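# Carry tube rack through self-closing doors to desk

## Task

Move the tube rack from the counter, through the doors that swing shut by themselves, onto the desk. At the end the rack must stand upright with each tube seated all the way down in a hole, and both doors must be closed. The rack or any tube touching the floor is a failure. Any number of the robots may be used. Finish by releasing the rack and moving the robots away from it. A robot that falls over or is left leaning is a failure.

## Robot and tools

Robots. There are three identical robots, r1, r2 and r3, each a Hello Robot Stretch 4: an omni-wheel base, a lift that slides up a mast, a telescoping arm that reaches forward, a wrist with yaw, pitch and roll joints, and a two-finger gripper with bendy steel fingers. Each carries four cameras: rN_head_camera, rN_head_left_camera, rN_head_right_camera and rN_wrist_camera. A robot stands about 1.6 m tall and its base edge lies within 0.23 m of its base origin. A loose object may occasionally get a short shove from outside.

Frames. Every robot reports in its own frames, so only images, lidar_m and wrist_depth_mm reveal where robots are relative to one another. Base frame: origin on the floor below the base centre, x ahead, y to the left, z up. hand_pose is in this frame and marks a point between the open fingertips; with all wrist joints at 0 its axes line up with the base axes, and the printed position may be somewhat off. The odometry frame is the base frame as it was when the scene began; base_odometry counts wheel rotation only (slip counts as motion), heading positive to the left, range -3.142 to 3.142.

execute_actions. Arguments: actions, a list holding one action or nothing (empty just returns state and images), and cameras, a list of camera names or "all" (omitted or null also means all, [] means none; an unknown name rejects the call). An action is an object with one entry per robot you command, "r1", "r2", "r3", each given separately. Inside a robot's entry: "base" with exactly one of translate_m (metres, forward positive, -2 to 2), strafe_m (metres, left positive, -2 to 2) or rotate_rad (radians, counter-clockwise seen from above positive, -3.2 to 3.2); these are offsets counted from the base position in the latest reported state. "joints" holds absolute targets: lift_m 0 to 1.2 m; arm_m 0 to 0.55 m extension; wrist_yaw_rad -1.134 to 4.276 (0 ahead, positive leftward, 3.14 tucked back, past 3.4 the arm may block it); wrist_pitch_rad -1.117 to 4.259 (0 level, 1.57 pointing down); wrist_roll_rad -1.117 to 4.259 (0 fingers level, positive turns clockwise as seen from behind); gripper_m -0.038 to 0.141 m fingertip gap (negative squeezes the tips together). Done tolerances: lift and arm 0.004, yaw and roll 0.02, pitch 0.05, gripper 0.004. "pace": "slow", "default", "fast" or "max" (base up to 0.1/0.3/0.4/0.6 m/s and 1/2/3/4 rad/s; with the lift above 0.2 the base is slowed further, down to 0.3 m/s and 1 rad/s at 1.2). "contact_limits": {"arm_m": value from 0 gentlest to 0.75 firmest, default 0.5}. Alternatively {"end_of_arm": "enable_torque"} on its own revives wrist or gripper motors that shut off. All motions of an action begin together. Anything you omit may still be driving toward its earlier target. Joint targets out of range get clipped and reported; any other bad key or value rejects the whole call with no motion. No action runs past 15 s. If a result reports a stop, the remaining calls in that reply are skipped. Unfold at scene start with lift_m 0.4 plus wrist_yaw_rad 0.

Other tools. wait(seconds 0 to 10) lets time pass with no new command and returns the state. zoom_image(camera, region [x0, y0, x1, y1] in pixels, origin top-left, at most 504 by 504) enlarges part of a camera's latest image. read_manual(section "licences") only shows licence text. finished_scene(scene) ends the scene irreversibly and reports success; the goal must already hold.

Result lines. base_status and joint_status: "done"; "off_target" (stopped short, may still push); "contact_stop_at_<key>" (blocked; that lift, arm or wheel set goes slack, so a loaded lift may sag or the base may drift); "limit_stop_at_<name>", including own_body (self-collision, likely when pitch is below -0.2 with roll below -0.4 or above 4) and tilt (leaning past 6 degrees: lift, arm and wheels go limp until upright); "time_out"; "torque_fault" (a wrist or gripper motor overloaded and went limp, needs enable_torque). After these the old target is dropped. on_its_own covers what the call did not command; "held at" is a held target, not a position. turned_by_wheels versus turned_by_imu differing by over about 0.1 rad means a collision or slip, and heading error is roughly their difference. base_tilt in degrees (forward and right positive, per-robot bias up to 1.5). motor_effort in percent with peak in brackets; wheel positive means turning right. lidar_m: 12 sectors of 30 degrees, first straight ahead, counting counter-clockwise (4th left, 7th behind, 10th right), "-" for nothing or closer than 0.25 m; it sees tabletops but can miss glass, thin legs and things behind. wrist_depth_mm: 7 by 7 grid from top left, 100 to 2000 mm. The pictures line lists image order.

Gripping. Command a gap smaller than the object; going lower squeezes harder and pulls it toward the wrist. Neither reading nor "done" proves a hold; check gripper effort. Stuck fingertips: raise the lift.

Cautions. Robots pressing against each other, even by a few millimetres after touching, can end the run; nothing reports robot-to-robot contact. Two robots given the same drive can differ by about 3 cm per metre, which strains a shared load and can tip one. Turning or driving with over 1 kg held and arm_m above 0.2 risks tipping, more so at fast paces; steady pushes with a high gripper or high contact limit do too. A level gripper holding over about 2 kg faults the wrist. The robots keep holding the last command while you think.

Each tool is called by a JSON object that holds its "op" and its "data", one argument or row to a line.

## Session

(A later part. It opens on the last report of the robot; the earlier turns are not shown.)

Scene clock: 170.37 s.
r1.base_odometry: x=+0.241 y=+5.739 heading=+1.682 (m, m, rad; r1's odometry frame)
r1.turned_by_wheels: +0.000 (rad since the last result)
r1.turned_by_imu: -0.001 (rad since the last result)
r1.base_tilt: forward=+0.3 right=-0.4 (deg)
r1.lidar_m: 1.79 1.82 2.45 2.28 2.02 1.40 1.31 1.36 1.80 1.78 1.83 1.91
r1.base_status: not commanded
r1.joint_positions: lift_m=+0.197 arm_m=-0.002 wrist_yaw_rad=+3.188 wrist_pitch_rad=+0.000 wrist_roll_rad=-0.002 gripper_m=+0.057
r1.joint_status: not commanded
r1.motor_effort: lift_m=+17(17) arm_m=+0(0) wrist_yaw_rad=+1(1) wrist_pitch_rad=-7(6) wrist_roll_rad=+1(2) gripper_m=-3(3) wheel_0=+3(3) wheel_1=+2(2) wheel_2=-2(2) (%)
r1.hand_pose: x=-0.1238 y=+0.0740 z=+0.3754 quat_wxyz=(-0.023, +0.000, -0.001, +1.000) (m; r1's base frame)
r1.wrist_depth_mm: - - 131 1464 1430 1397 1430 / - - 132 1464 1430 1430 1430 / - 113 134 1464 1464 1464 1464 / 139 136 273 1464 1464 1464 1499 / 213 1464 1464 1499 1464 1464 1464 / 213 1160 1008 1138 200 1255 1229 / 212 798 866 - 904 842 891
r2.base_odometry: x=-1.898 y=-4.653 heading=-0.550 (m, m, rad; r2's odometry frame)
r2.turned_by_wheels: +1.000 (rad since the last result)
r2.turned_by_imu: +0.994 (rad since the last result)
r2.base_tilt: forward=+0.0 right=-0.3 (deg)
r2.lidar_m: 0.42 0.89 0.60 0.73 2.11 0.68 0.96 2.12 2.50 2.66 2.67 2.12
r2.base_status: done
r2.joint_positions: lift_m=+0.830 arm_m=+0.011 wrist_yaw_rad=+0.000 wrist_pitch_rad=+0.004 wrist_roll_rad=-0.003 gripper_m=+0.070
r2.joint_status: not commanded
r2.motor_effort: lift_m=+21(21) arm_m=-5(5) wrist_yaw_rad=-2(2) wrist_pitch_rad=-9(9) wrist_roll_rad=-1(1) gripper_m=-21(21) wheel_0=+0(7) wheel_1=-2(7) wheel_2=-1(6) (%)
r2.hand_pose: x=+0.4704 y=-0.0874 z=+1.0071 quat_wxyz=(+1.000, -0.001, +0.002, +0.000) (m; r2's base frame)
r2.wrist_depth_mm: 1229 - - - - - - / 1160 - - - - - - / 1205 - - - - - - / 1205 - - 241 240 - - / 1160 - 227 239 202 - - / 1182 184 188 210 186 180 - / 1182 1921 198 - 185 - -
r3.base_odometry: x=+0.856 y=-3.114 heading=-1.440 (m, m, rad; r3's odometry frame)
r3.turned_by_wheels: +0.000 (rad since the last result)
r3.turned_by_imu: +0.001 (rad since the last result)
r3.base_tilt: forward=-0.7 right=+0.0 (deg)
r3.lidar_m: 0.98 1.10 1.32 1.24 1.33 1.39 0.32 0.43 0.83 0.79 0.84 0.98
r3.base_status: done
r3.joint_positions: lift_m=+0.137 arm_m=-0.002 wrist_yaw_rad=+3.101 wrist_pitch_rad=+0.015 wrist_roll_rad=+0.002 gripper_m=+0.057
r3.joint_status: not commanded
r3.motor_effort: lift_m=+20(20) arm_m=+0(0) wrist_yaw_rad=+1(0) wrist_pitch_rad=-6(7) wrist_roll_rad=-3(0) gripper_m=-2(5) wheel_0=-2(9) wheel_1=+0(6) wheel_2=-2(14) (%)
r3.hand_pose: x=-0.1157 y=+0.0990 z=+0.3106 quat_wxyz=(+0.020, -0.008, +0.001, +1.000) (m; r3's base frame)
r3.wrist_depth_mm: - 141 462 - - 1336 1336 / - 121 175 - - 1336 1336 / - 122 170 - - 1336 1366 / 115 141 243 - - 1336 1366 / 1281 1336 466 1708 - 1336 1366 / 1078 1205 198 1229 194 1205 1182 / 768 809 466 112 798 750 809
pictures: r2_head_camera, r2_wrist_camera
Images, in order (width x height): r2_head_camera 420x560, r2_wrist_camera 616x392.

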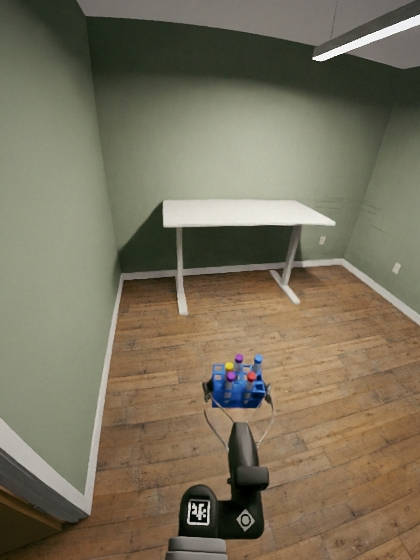

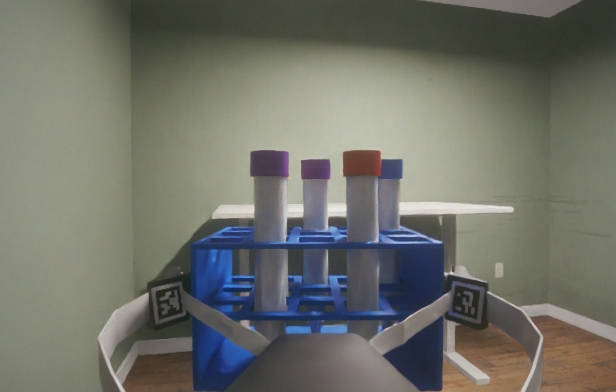

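{"op": "execute_actions", "data": {
  "actions": [
    {"r2": {"base": {"translate_m": 1.27}, "joints": {"lift_m": 0.88, "arm_m": 0.35}, "pace": "fast"}}
  ],
  "cameras": ["r2_head_camera", "r2_wrist_camera"]
}}

Scene clock: 178.50 s.
r1.base_odometry: x=+0.241 y=+5.739 heading=+1.682 (m, m, rad; r1's odometry frame)
r1.turned_by_wheels: +0.000 (rad since the last result)
r1.turned_by_imu: -0.003 (rad since the last result)
r1.base_tilt: forward=+0.3 right=-0.3 (deg)
r1.lidar_m: 1.78 1.84 2.42 2.28 2.02 1.41 1.33 1.37 1.80 1.76 1.83 1.90
r1.base_status: not commanded
r1.joint_positions: lift_m=+0.197 arm_m=-0.002 wrist_yaw_rad=+3.188 wrist_pitch_rad=+0.000 wrist_roll_rad=-0.002 gripper_m=+0.057
r1.joint_status: not commanded
r1.motor_effort: lift_m=+17(17) arm_m=+0(1) wrist_yaw_rad=+1(1) wrist_pitch_rad=-7(7) wrist_roll_rad=-2(0) gripper_m=-2(2) wheel_0=+3(3) wheel_1=+2(2) wheel_2=-2(2) (%)
r1.hand_pose: x=-0.1238 y=+0.0740 z=+0.3754 quat_wxyz=(-0.023, +0.000, -0.001, +1.000) (m; r1's base frame)
r1.wrist_depth_mm: - - 131 1464 1464 1464 1430 / - - 132 1430 1464 1430 1430 / - 113 134 1464 1499 1430 1430 / 138 136 274 1430 1430 1464 1464 / 213 1499 1464 1464 1464 1464 1499 / 213 1138 1008 1138 200 1255 1205 / 212 798 878 - 904 831 878
r2.base_odometry: x=-0.815 y=-5.317 heading=-0.550 (m, m, rad; r2's odometry frame)
r2.turned_by_wheels: +0.000 (rad since the last result)
r2.turned_by_imu: +0.002 (rad since the last result)
r2.base_tilt: forward=+0.0 right=-0.2 (deg)
r2.lidar_m: 0.58 0.58 0.88 0.75 0.73 0.90 1.82 3.37 2.70 2.37 1.11 0.68
r2.base_status: done
r2.joint_positions: lift_m=+0.880 arm_m=+0.349 wrist_yaw_rad=+0.000 wrist_pitch_rad=+0.003 wrist_roll_rad=-0.003 gripper_m=+0.070
r2.joint_status: all done
r2.motor_effort: lift_m=+21(27) arm_m=+5(6) wrist_yaw_rad=-2(1) wrist_pitch_rad=-8(9) wrist_roll_rad=-1(0) gripper_m=-18(15) wheel_0=+0(7) wheel_1=+1(6) wheel_2=+0(12) (%)
r2.hand_pose: x=+0.8085 y=-0.0874 z=+1.0570 quat_wxyz=(+1.000, -0.001, +0.002, +0.000) (m; r2's base frame)
r2.wrist_depth_mm: 750 778 809 854 891 946 991 / 741 778 809 878 917 960 1025 / 750 798 809 866 917 960 1025 / 750 788 820 242 239 960 1008 / 750 778 228 241 203 866 842 / 469 184 189 210 186 180 462 / 319 310 198 - 186 317 312
r3.base_odometry: x=+0.856 y=-3.114 heading=-1.440 (m, m, rad; r3's odometry frame)
r3.turned_by_wheels: +0.000 (rad since the last result)
r3.turned_by_imu: +0.001 (rad since the last result)
r3.base_tilt: forward=-0.8 right=+0.0 (deg)
r3.lidar_m: 0.99 1.09 1.31 1.25 1.33 1.24 1.21 1.14 0.84 0.77 0.84 0.99
r3.base_status: not commanded
r3.joint_positions: lift_m=+0.137 arm_m=-0.002 wrist_yaw_rad=+3.101 wrist_pitch_rad=+0.015 wrist_roll_rad=+0.002 gripper_m=+0.057
r3.joint_status: not commanded
r3.motor_effort: lift_m=+20(20) arm_m=+0(0) wrist_yaw_rad=+2(2) wrist_pitch_rad=-6(6) wrist_roll_rad=-3(2) gripper_m=-1(3) wheel_0=-2(2) wheel_1=+0(0) wheel_2=-2(2) (%)
r3.hand_pose: x=-0.1157 y=+0.0990 z=+0.3106 quat_wxyz=(+0.020, -0.008, +0.001, +1.000) (m; r3's base frame)
r3.wrist_depth_mm: - 141 1336 1336 1336 1336 1366 / - 121 175 1336 1336 1336 1336 / - 122 170 1366 1336 1366 1366 / 116 141 242 1336 1336 1366 1336 / 1281 1336 1336 1366 1336 1308 1366 / 1060 1205 199 1205 193 1229 1160 / 778 798 809 113 798 741 809
pictures: r2_head_camera, r2_wrist_camera
Images, in order (width x height): r2_head_camera 420x560, r2_wrist_camera 616x392.

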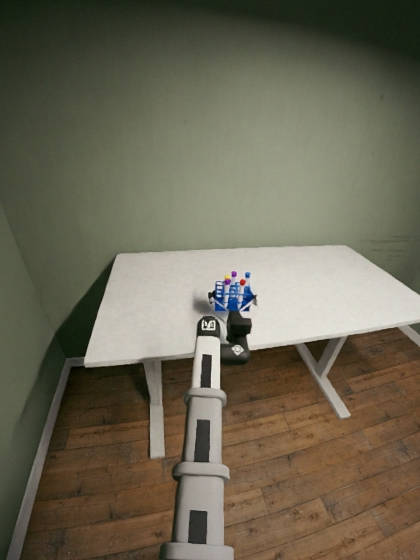

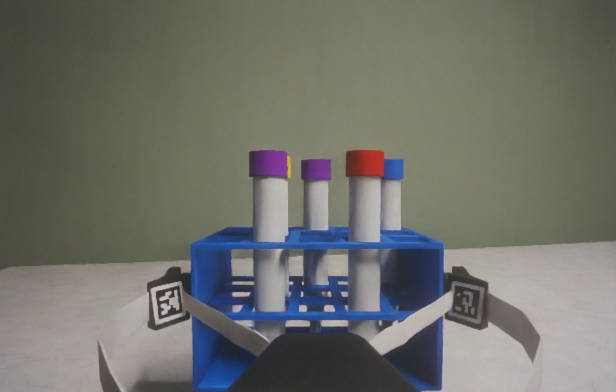

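{"op": "execute_actions", "data": {
  "actions": [
    {"r2": {"joints": {"lift_m": 0.823}, "pace": "slow"}}
  ],
  "cameras": []
}}

Scene clock: 183.77 s.
r1.base_odometry: x=+0.241 y=+5.739 heading=+1.682 (m, m, rad; r1's odometry frame)
r1.turned_by_wheels: +0.000 (rad since the last result)
r1.turned_by_imu: -0.002 (rad since the last result)
r1.base_tilt: forward=+0.3 right=-0.3 (deg)
r1.lidar_m: 1.78 1.84 2.44 2.27 2.02 1.41 1.32 1.35 1.81 1.77 1.82 1.89
r1.base_status: not commanded
r1.joint_positions: lift_m=+0.197 arm_m=-0.002 wrist_yaw_rad=+3.188 wrist_pitch_rad=+0.000 wrist_roll_rad=-0.002 gripper_m=+0.057
r1.joint_status: not commanded
r1.motor_effort: lift_m=+17(17) arm_m=+0(0) wrist_yaw_rad=+1(1) wrist_pitch_rad=-5(6) wrist_roll_rad=+1(1) gripper_m=-1(2) wheel_0=+3(3) wheel_1=+2(2) wheel_2=-2(2) (%)
r1.hand_pose: x=-0.1238 y=+0.0740 z=+0.3754 quat_wxyz=(-0.023, +0.000, -0.001, +1.000) (m; r1's base frame)
r1.wrist_depth_mm: - - 131 1464 1430 1430 1464 / - - 132 1397 1464 1464 1464 / - 113 134 1499 1499 1499 1464 / 139 137 274 1464 1499 1464 1464 / 213 1499 1499 1430 1499 1464 1499 / 213 1182 1025 1118 200 1255 1229 / 213 798 866 - 904 831 891
r2.base_odometry: x=-0.815 y=-5.317 heading=-0.550 (m, m, rad; r2's odometry frame)
r2.turned_by_wheels: +0.000 (rad since the last result)
r2.turned_by_imu: +0.001 (rad since the last result)
r2.base_tilt: forward=+0.0 right=-0.3 (deg)
r2.lidar_m: 0.59 0.58 0.87 0.74 0.76 0.90 1.80 3.35 2.71 2.37 1.11 0.68
r2.base_status: not commanded
r2.joint_positions: lift_m=+0.823 arm_m=+0.349 wrist_yaw_rad=+0.000 wrist_pitch_rad=+0.002 wrist_roll_rad=-0.003 gripper_m=+0.070
r2.joint_status: all done
r2.motor_effort: lift_m=+16(20) arm_m=+5(5) wrist_yaw_rad=-2(2) wrist_pitch_rad=-4(9) wrist_roll_rad=+0(1) gripper_m=-18(16) wheel_0=+0(0) wheel_1=+1(0) wheel_2=+0(0) (%)
r2.hand_pose: x=+0.8085 y=-0.0874 z=+1.0008 quat_wxyz=(+1.000, -0.001, +0.001, +0.000) (m; r2's base frame)
r2.wrist_depth_mm: 741 768 809 866 904 946 1008 / 750 778 809 866 904 976 1008 / 741 788 820 854 931 976 1042 / 759 788 820 239 240 960 1025 / 580 580 228 240 203 564 559 / 307 259 189 210 186 180 301 / 208 203 193 - 186 207 212
r3.base_odometry: x=+0.856 y=-3.114 heading=-1.440 (m, m, rad; r3's odometry frame)
r3.turned_by_wheels: +0.000 (rad since the last result)
r3.turned_by_imu: +0.000 (rad since the last result)
r3.base_tilt: forward=-0.7 right=+0.0 (deg)
r3.lidar_m: 1.00 1.08 1.26 1.25 1.30 1.29 1.21 1.17 0.81 0.79 0.84 1.01
r3.base_status: not commanded
r3.joint_positions: lift_m=+0.137 arm_m=-0.002 wrist_yaw_rad=+3.101 wrist_pitch_rad=+0.015 wrist_roll_rad=+0.002 gripper_m=+0.057
r3.joint_status: not commanded
r3.motor_effort: lift_m=+20(20) arm_m=+0(0) wrist_yaw_rad=+2(0) wrist_pitch_rad=-5(6) wrist_roll_rad=-2(3) gripper_m=+0(1) wheel_0=-2(2) wheel_1=+0(0) wheel_2=-2(2) (%)
r3.hand_pose: x=-0.1157 y=+0.0990 z=+0.3106 quat_wxyz=(+0.020, -0.008, +0.001, +1.000) (m; r3's base frame)
r3.wrist_depth_mm: - 141 1366 1308 1366 1308 1366 / - 121 175 1336 1366 1336 1366 / - 123 169 1336 1366 1366 1366 / 116 141 244 1366 1336 1366 1336 / 1281 1366 1366 1308 1336 1366 1366 / 1078 1205 198 1182 193 1182 1182 / 759 788 798 112 809 741 820
pictures: none
No camera images: the call's "cameras" was empty. Leave "cameras" out to get every camera's image.

The rack has settled: the load is off the wrist. Next I release it and back away.

{"op": "execute_actions", "data": {
  "actions": [
    {"r2": {"joints": {"gripper_m": 0.141}}}
  ],
  "cameras": []
}}

{"op": "execute_actions", "data": {
  "actions": [
    {"r2": {"base": {"translate_m": -0.2}, "joints": {"arm_m": 0.01}, "pace": "fast"}}
  ],
  "cameras": ["r2_wrist_camera", "r3_head_camera", "r3_wrist_camera"]
}}

Scene clock: 189.47 s.
r1.base_odometry: x=+0.241 y=+5.739 heading=+1.682 (m, m, rad; r1's odometry frame)
r1.turned_by_wheels: +0.000 (rad since the last result)
r1.turned_by_imu: -0.002 (rad since the last result)
r1.base_tilt: forward=+0.3 right=-0.4 (deg)
r1.lidar_m: 1.79 1.84 2.42 2.28 2.01 1.41 1.33 1.34 1.79 1.77 1.83 1.89
r1.base_status: not commanded
r1.joint_positions: lift_m=+0.197 arm_m=-0.002 wrist_yaw_rad=+3.188 wrist_pitch_rad=+0.000 wrist_roll_rad=-0.002 gripper_m=+0.057
r1.joint_status: not commanded
r1.motor_effort: lift_m=+18(17) arm_m=+0(0) wrist_yaw_rad=+1(1) wrist_pitch_rad=-4(6) wrist_roll_rad=-1(0) gripper_m=-3(2) wheel_0=+3(3) wheel_1=+2(2) wheel_2=-2(2) (%)
r1.hand_pose: x=-0.1238 y=+0.0740 z=+0.3754 quat_wxyz=(-0.023, +0.000, -0.001, +1.000) (m; r1's base frame)
r1.wrist_depth_mm: - - 131 1430 1464 1430 1464 / - - 132 1430 1464 1430 1430 / - 113 134 1464 1464 1430 1464 / 139 136 273 1430 1430 1464 1499 / 214 1464 1464 1499 1464 1430 1430 / 213 1138 1008 1118 201 1229 1255 / 212 788 866 - 904 842 878
r2.base_odometry: x=-0.815 y=-5.317 heading=-0.550 (m, m, rad; r2's odometry frame)
r2.turned_by_wheels: +0.000 (rad since the last result)
r2.turned_by_imu: +0.001 (rad since the last result)
r2.base_tilt: forward=+0.0 right=-0.3 (deg)
r2.lidar_m: 0.58 0.58 0.87 0.74 0.75 0.89 1.76 3.36 2.73 2.35 1.11 0.67
r2.base_status: not commanded
r2.joint_positions: lift_m=+0.823 arm_m=+0.349 wrist_yaw_rad=+0.000 wrist_pitch_rad=+0.002 wrist_roll_rad=-0.003 gripper_m=+0.141
r2.joint_status: all done
r2.motor_effort: lift_m=+16(16) arm_m=+5(5) wrist_yaw_rad=-1(1) wrist_pitch_rad=-4(4) wrist_roll_rad=-1(1) gripper_m=+1(16) wheel_0=+0(0) wheel_1=+0(0) wheel_2=+0(0) (%)
r2.hand_pose: x=+0.8085 y=-0.0874 z=+1.0008 quat_wxyz=(+1.000, -0.001, +0.001, +0.000) (m; r2's base frame)
r2.wrist_depth_mm: 741 778 809 878 917 960 1025 / 750 778 820 866 904 976 1025 / 759 788 820 866 904 960 1025 / 732 778 831 258 917 976 1008 / 580 585 266 208 235 564 559 / 306 282 215 206 208 257 303 / 209 208 206 - 207 195 219
r3.base_odometry: x=+0.856 y=-3.114 heading=-1.440 (m, m, rad; r3's odometry frame)
r3.turned_by_wheels: +0.000 (rad since the last result)
r3.turned_by_imu: +0.001 (rad since the last result)
r3.base_tilt: forward=-0.7 right=+0.0 (deg)
r3.lidar_m: 0.99 1.07 1.32 1.24 1.32 1.31 1.24 1.18 0.84 0.80 0.81 0.98
r3.base_status: not commanded
r3.joint_positions: lift_m=+0.137 arm_m=-0.002 wrist_yaw_rad=+3.101 wrist_pitch_rad=+0.015 wrist_roll_rad=+0.002 gripper_m=+0.057
r3.joint_status: not commanded
r3.motor_effort: lift_m=+20(20) arm_m=+0(0) wrist_yaw_rad=+1(1) wrist_pitch_rad=-6(6) wrist_roll_rad=-2(0) gripper_m=-1(7) wheel_0=-2(2) wheel_1=-1(0) wheel_2=-2(2) (%)
r3.hand_pose: x=-0.1157 y=+0.0990 z=+0.3106 quat_wxyz=(+0.020, -0.008, +0.001, +1.000) (m; r3's base frame)
r3.wrist_depth_mm: - 141 1336 1336 1308 1336 1336 / - 121 176 1308 1336 1336 1366 / - 122 169 1366 1366 1366 1366 / 116 141 244 1336 1336 1366 1366 / 1281 1366 1336 1336 1366 1366 1366 / 1060 1205 198 1182 193 1205 1182 / 778 809 798 112 798 750 820
pictures: none
No camera images: the call's "cameras" was empty. Leave "cameras" out to get every camera's image.

Scene clock: 191.27 s.
r1.base_odometry: x=+0.241 y=+5.739 heading=+1.682 (m, m, rad; r1's odometry frame)
r1.turned_by_wheels: +0.000 (rad since the last result)
r1.turned_by_imu: -0.001 (rad since the last result)
r1.base_tilt: forward=+0.3 right=-0.3 (deg)
r1.lidar_m: 1.79 1.85 2.43 2.26 2.01 1.40 1.33 1.37 1.81 1.78 1.82 1.90
r1.base_status: not commanded
r1.joint_positions: lift_m=+0.197 arm_m=-0.002 wrist_yaw_rad=+3.188 wrist_pitch_rad=+0.000 wrist_roll_rad=-0.002 gripper_m=+0.057
r1.joint_status: not commanded
r1.motor_effort: lift_m=+18(18) arm_m=+0(0) wrist_yaw_rad=+1(0) wrist_pitch_rad=-5(8) wrist_roll_rad=+0(1) gripper_m=-2(3) wheel_0=+3(3) wheel_1=+2(2) wheel_2=-2(2) (%)
r1.hand_pose: x=-0.1238 y=+0.0740 z=+0.3754 quat_wxyz=(-0.023, +0.000, -0.001, +1.000) (m; r1's base frame)
r1.wrist_depth_mm: - - 132 1464 1430 1430 1430 / - - 132 1430 1430 1430 1464 / - 113 134 1464 1464 1464 1464 / 139 136 274 1464 1499 1464 1464 / 214 1464 1464 1464 1464 1464 1499 / 213 1138 991 1118 200 1255 1255 / 212 798 866 - 904 831 891
r2.base_odometry: x=-0.985 y=-5.213 heading=-0.550 (m, m, rad; r2's odometry frame)
r2.turned_by_wheels: +0.000 (rad since the last result)
r2.turned_by_imu: +0.000 (rad since the last result)
r2.base_tilt: forward=+0.0 right=-0.3 (deg)
r2.lidar_m: 0.78 0.78 0.83 0.70 0.70 0.85 1.70 3.15 2.79 2.40 1.49 0.89
r2.base_status: done
r2.joint_positions: lift_m=+0.823 arm_m=+0.011 wrist_yaw_rad=+0.000 wrist_pitch_rad=+0.002 wrist_roll_rad=-0.003 gripper_m=+0.141
r2.joint_status: all done
r2.motor_effort: lift_m=+17(17) arm_m=-5(7) wrist_yaw_rad=+0(1) wrist_pitch_rad=-6(5) wrist_roll_rad=+0(0) gripper_m=+2(0) wheel_0=+0(7) wheel_1=-1(5) wheel_2=-2(11) (%)
r2.hand_pose: x=+0.4703 y=-0.0875 z=+1.0007 quat_wxyz=(+1.000, -0.001, +0.001, +0.000) (m; r2's base frame)
r2.wrist_depth_mm: 1182 1255 1308 1397 1464 1537 1661 / 1229 1255 1281 1397 1464 1499 1576 / 1205 1229 1336 1397 1430 1618 1661 / 1205 1281 1336 1366 1464 1537 1708 / 591 603 715 715 891 707 878 / 1205 1255 1308 1397 1430 1499 1661 / 1229 1281 1281 - 1537 1618 1661
r3.base_odometry: x=+0.856 y=-3.114 heading=-1.440 (m, m, rad; r3's odometry frame)
r3.turned_by_wheels: +0.000 (rad since the last result)
r3.turned_by_imu: +0.000 (rad since the last result)
r3.base_tilt: forward=-0.7 right=+0.0 (deg)
r3.lidar_m: 0.99 1.10 1.30 1.25 1.32 1.30 1.22 1.18 0.85 0.80 0.82 0.98
r3.base_status: not commanded
r3.joint_positions: lift_m=+0.137 arm_m=-0.002 wrist_yaw_rad=+3.101 wrist_pitch_rad=+0.015 wrist_roll_rad=+0.002 gripper_m=+0.057
r3.joint_status: not commanded
r3.motor_effort: lift_m=+20(20) arm_m=+0(0) wrist_yaw_rad=+0(1) wrist_pitch_rad=-6(6) wrist_roll_rad=-2(3) gripper_m=-4(6) wheel_0=-2(2) wheel_1=+0(0) wheel_2=-2(2) (%)
r3.hand_pose: x=-0.1157 y=+0.0990 z=+0.3106 quat_wxyz=(+0.020, -0.008, +0.001, +1.000) (m; r3's base frame)
r3.wrist_depth_mm: - 141 1336 1308 1336 1366 1336 / - 121 175 1366 1336 1366 1336 / - 122 170 1336 1336 1366 1366 / 116 142 244 1336 1366 1366 1366 / 1255 1336 1336 1336 1336 1336 1397 / 1060 1205 199 1205 193 1182 1182 / 778 798 809 112 809 741 809
pictures: r2_wrist_camera, r3_head_camera, r3_wrist_camera
Images, in order (width x height): r2_wrist_camera 616x392, r3_head_camera 420x560, r3_wrist_camera 616x392.

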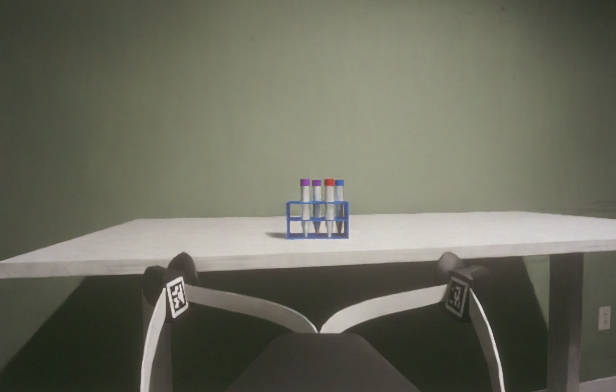

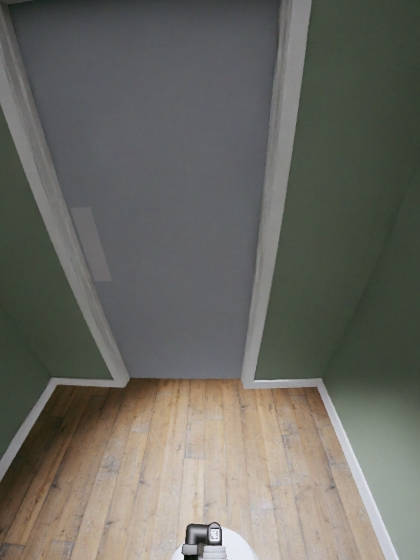

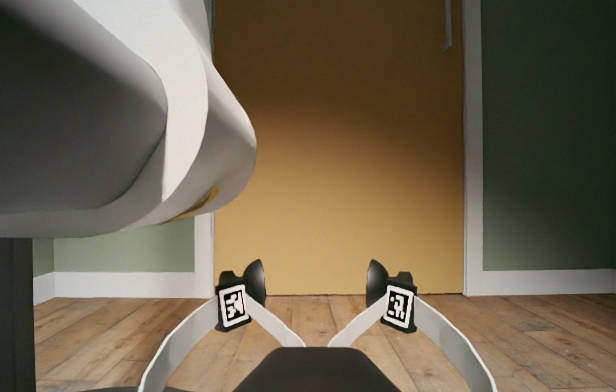

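{"op": "execute_actions", "data": {
  "actions": []
}}

Scene clock: 195.30 s.
r1.base_odometry: x=+0.241 y=+5.739 heading=+1.682 (m, m, rad; r1's odometry frame)
r1.turned_by_wheels: +0.000 (rad since the last result)
r1.turned_by_imu: -0.001 (rad since the last result)
r1.base_tilt: forward=+0.2 right=-0.3 (deg)
r1.lidar_m: 1.78 1.84 2.44 2.28 2.01 1.41 1.33 1.36 1.81 1.78 1.82 1.89
r1.base_status: not commanded
r1.joint_positions: lift_m=+0.197 arm_m=-0.002 wrist_yaw_rad=+3.188 wrist_pitch_rad=+0.000 wrist_roll_rad=-0.002 gripper_m=+0.057
r1.joint_status: not commanded
r1.motor_effort: lift_m=+17(18) arm_m=+0(0) wrist_yaw_rad=+1(0) wrist_pitch_rad=-6(8) wrist_roll_rad=-1(1) gripper_m=-2(3) wheel_0=+3(3) wheel_1=+2(2) wheel_2=-2(2) (%)
r1.hand_pose: x=-0.1238 y=+0.0740 z=+0.3754 quat_wxyz=(-0.023, +0.000, -0.001, +1.000) (m; r1's base frame)
r1.wrist_depth_mm: - - 132 1464 1430 1430 1430 / - - 132 1430 1464 1430 1397 / - 113 134 1464 1464 1464 1430 / 139 137 273 1464 1499 1464 1464 / 214 1464 1430 1464 1464 1464 1499 / 213 1160 1008 1118 200 1255 1229 / 213 798 878 - 904 831 891
r2.base_odometry: x=-0.985 y=-5.213 heading=-0.550 (m, m, rad; r2's odometry frame)
r2.turned_by_wheels: +0.000 (rad since the last result)
r2.turned_by_imu: +0.001 (rad since the last result)
r2.base_tilt: forward=+0.0 right=-0.2 (deg)
r2.lidar_m: 0.77 0.76 0.82 0.70 0.72 0.86 1.71 3.17 2.78 2.41 1.47 0.92
r2.base_status: done
r2.joint_positions: lift_m=+0.823 arm_m=+0.011 wrist_yaw_rad=+0.000 wrist_pitch_rad=+0.002 wrist_roll_rad=-0.003 gripper_m=+0.141
r2.joint_status: all done
r2.motor_effort: lift_m=+17(17) arm_m=-5(7) wrist_yaw_rad=+0(1) wrist_pitch_rad=-6(5) wrist_roll_rad=-1(0) gripper_m=+3(0) wheel_0=+0(7) wheel_1=-1(5) wheel_2=-2(11) (%)
r2.hand_pose: x=+0.4703 y=-0.0875 z=+1.0007 quat_wxyz=(+1.000, -0.001, +0.001, +0.000) (m; r2's base frame)
r2.wrist_depth_mm: 1229 1255 1336 1336 1430 1464 1661 / 1182 1255 1308 1366 1464 1499 1661 / 1205 1281 1308 1366 1430 1537 1661 / 1182 1255 1308 1336 1430 1576 1618 / 585 597 723 723 891 699 866 / 1205 1255 1308 1397 1499 1537 1708 / 1229 1255 1366 - 1499 1576 1618
r3.base_odometry: x=+0.856 y=-3.114 heading=-1.440 (m, m, rad; r3's odometry frame)
r3.turned_by_wheels: +0.000 (rad since the last result)
r3.turned_by_imu: +0.000 (rad since the last result)
r3.base_tilt: forward=-0.7 right=+0.0 (deg)
r3.lidar_m: 1.02 1.07 1.32 1.25 1.33 1.27 1.23 1.19 0.84 0.80 0.83 1.01
r3.base_status: not commanded
r3.joint_positions: lift_m=+0.137 arm_m=-0.002 wrist_yaw_rad=+3.101 wrist_pitch_rad=+0.015 wrist_roll_rad=+0.002 gripper_m=+0.057
r3.joint_status: not commanded
r3.motor_effort: lift_m=+20(20) arm_m=+0(0) wrist_yaw_rad=+3(1) wrist_pitch_rad=-7(6) wrist_roll_rad=-2(3) gripper_m=-2(6) wheel_0=-2(2) wheel_1=+0(0) wheel_2=-2(2) (%)
r3.hand_pose: x=-0.1157 y=+0.0990 z=+0.3106 quat_wxyz=(+0.020, -0.008, +0.001, +1.000) (m; r3's base frame)
r3.wrist_depth_mm: - 141 1336 1336 1336 1336 1336 / - 121 176 1336 1336 1336 1366 / - 122 170 1308 1308 1366 1397 / 116 141 244 1336 1336 1336 1336 / 1281 1336 1336 1366 1336 1336 1366 / 1078 1205 199 1229 193 1205 1182 / 778 778 798 112 798 750 831
pictures: r1_head_camera, r1_head_left_camera, r1_head_right_camera, r1_wrist_camera, r2_head_camera, r2_head_left_camera, r2_head_right_camera, r2_wrist_camera, r3_head_camera, r3_head_left_camera, r3_head_right_camera, r3_wrist_camera
Images, in order (width x height): r1_head_camera 420x560, r1_head_left_camera 420x672, r1_head_right_camera 420x672, r1_wrist_camera 616x392, r2_head_camera 420x560, r2_head_left_camera 420x672, r2_head_right_camera 420x672, r2_wrist_camera 616x392, r3_head_camera 420x560, r3_head_left_camera 420x672, r3_head_right_camera 420x672, r3_wrist_camera 616x392.

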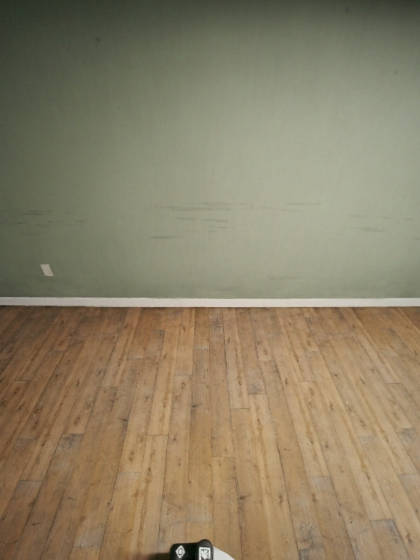

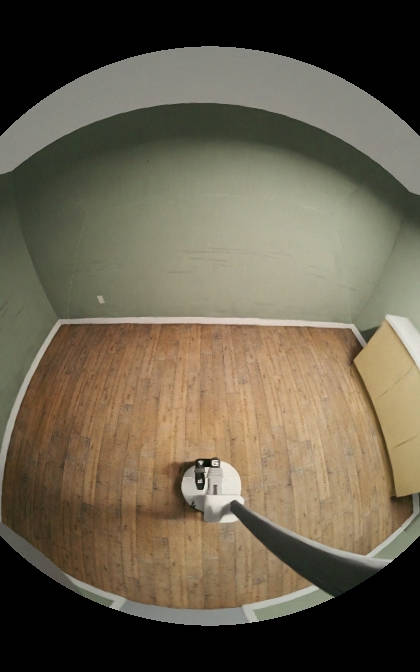

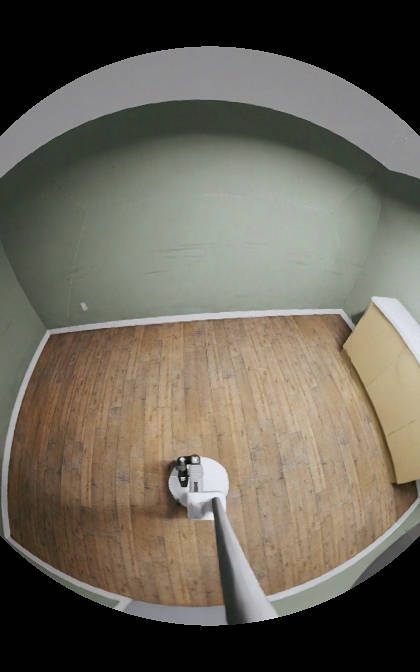

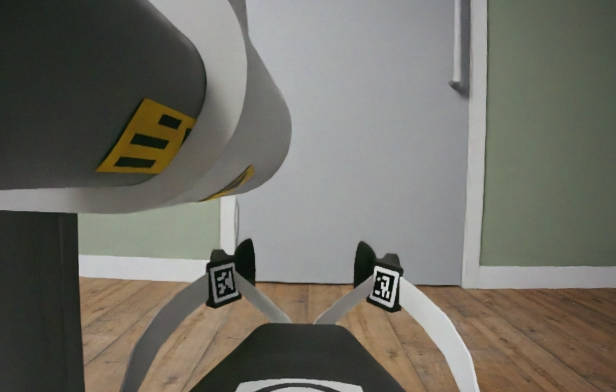

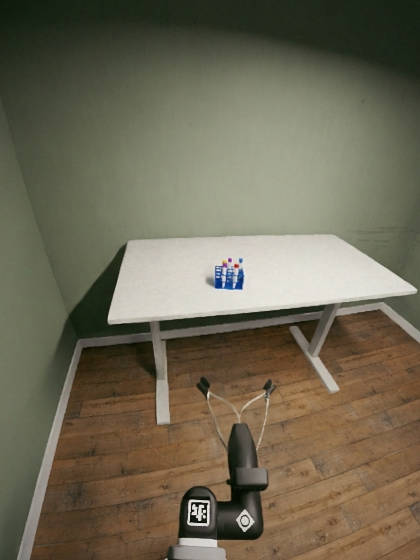

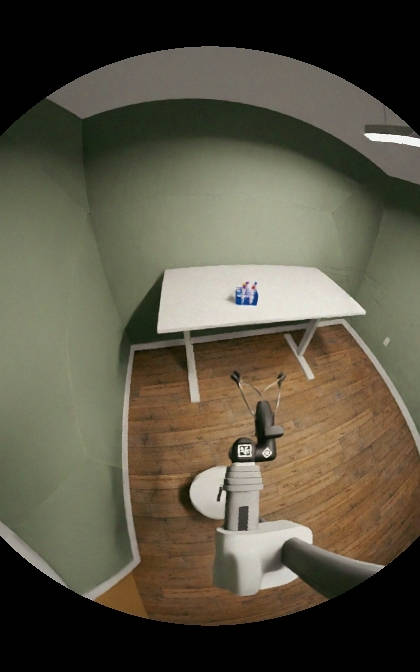

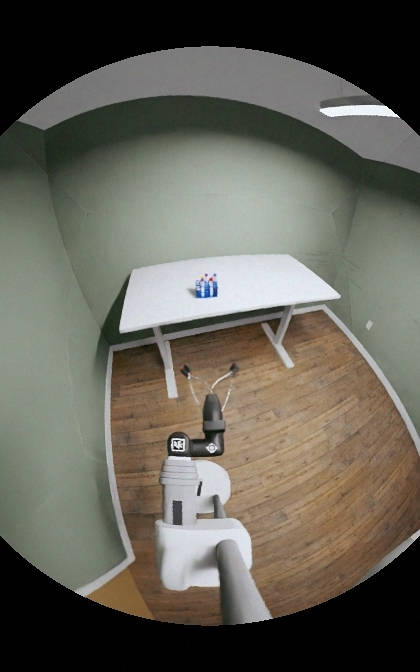

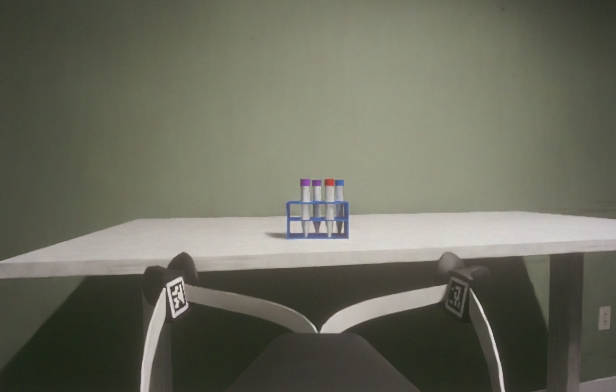

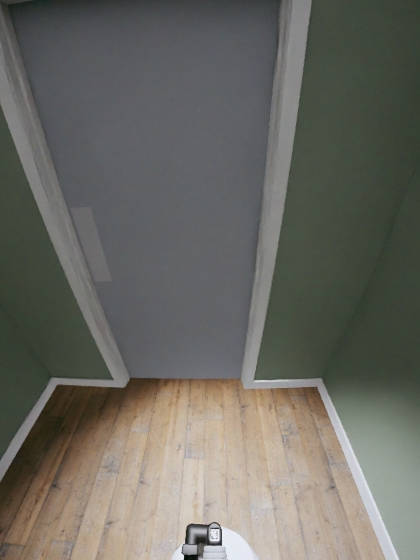

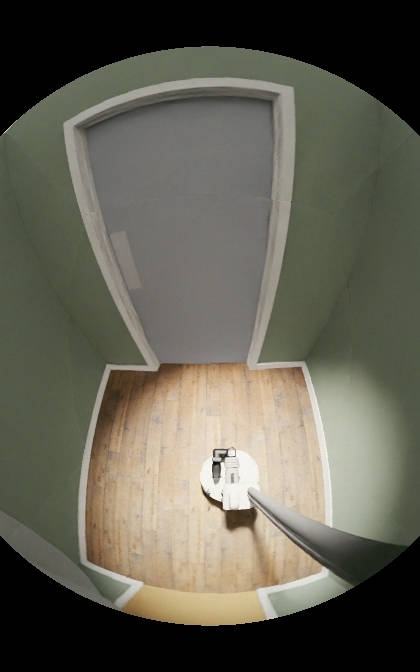

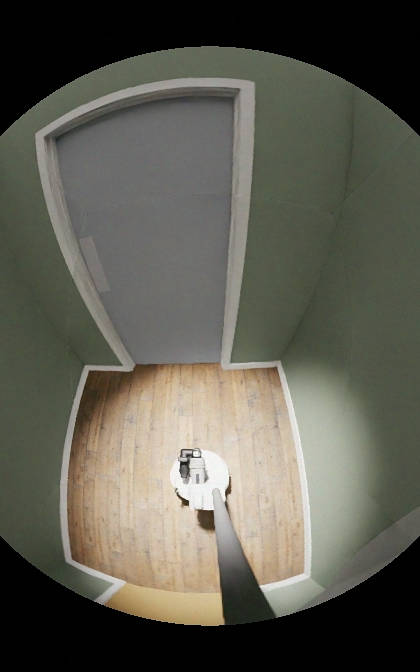

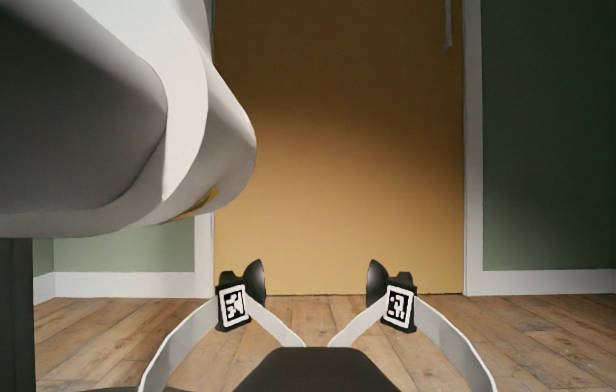

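{"op": "finished_scene", "data": {
  "scene": 2
}}

The scene is finished: the task was done.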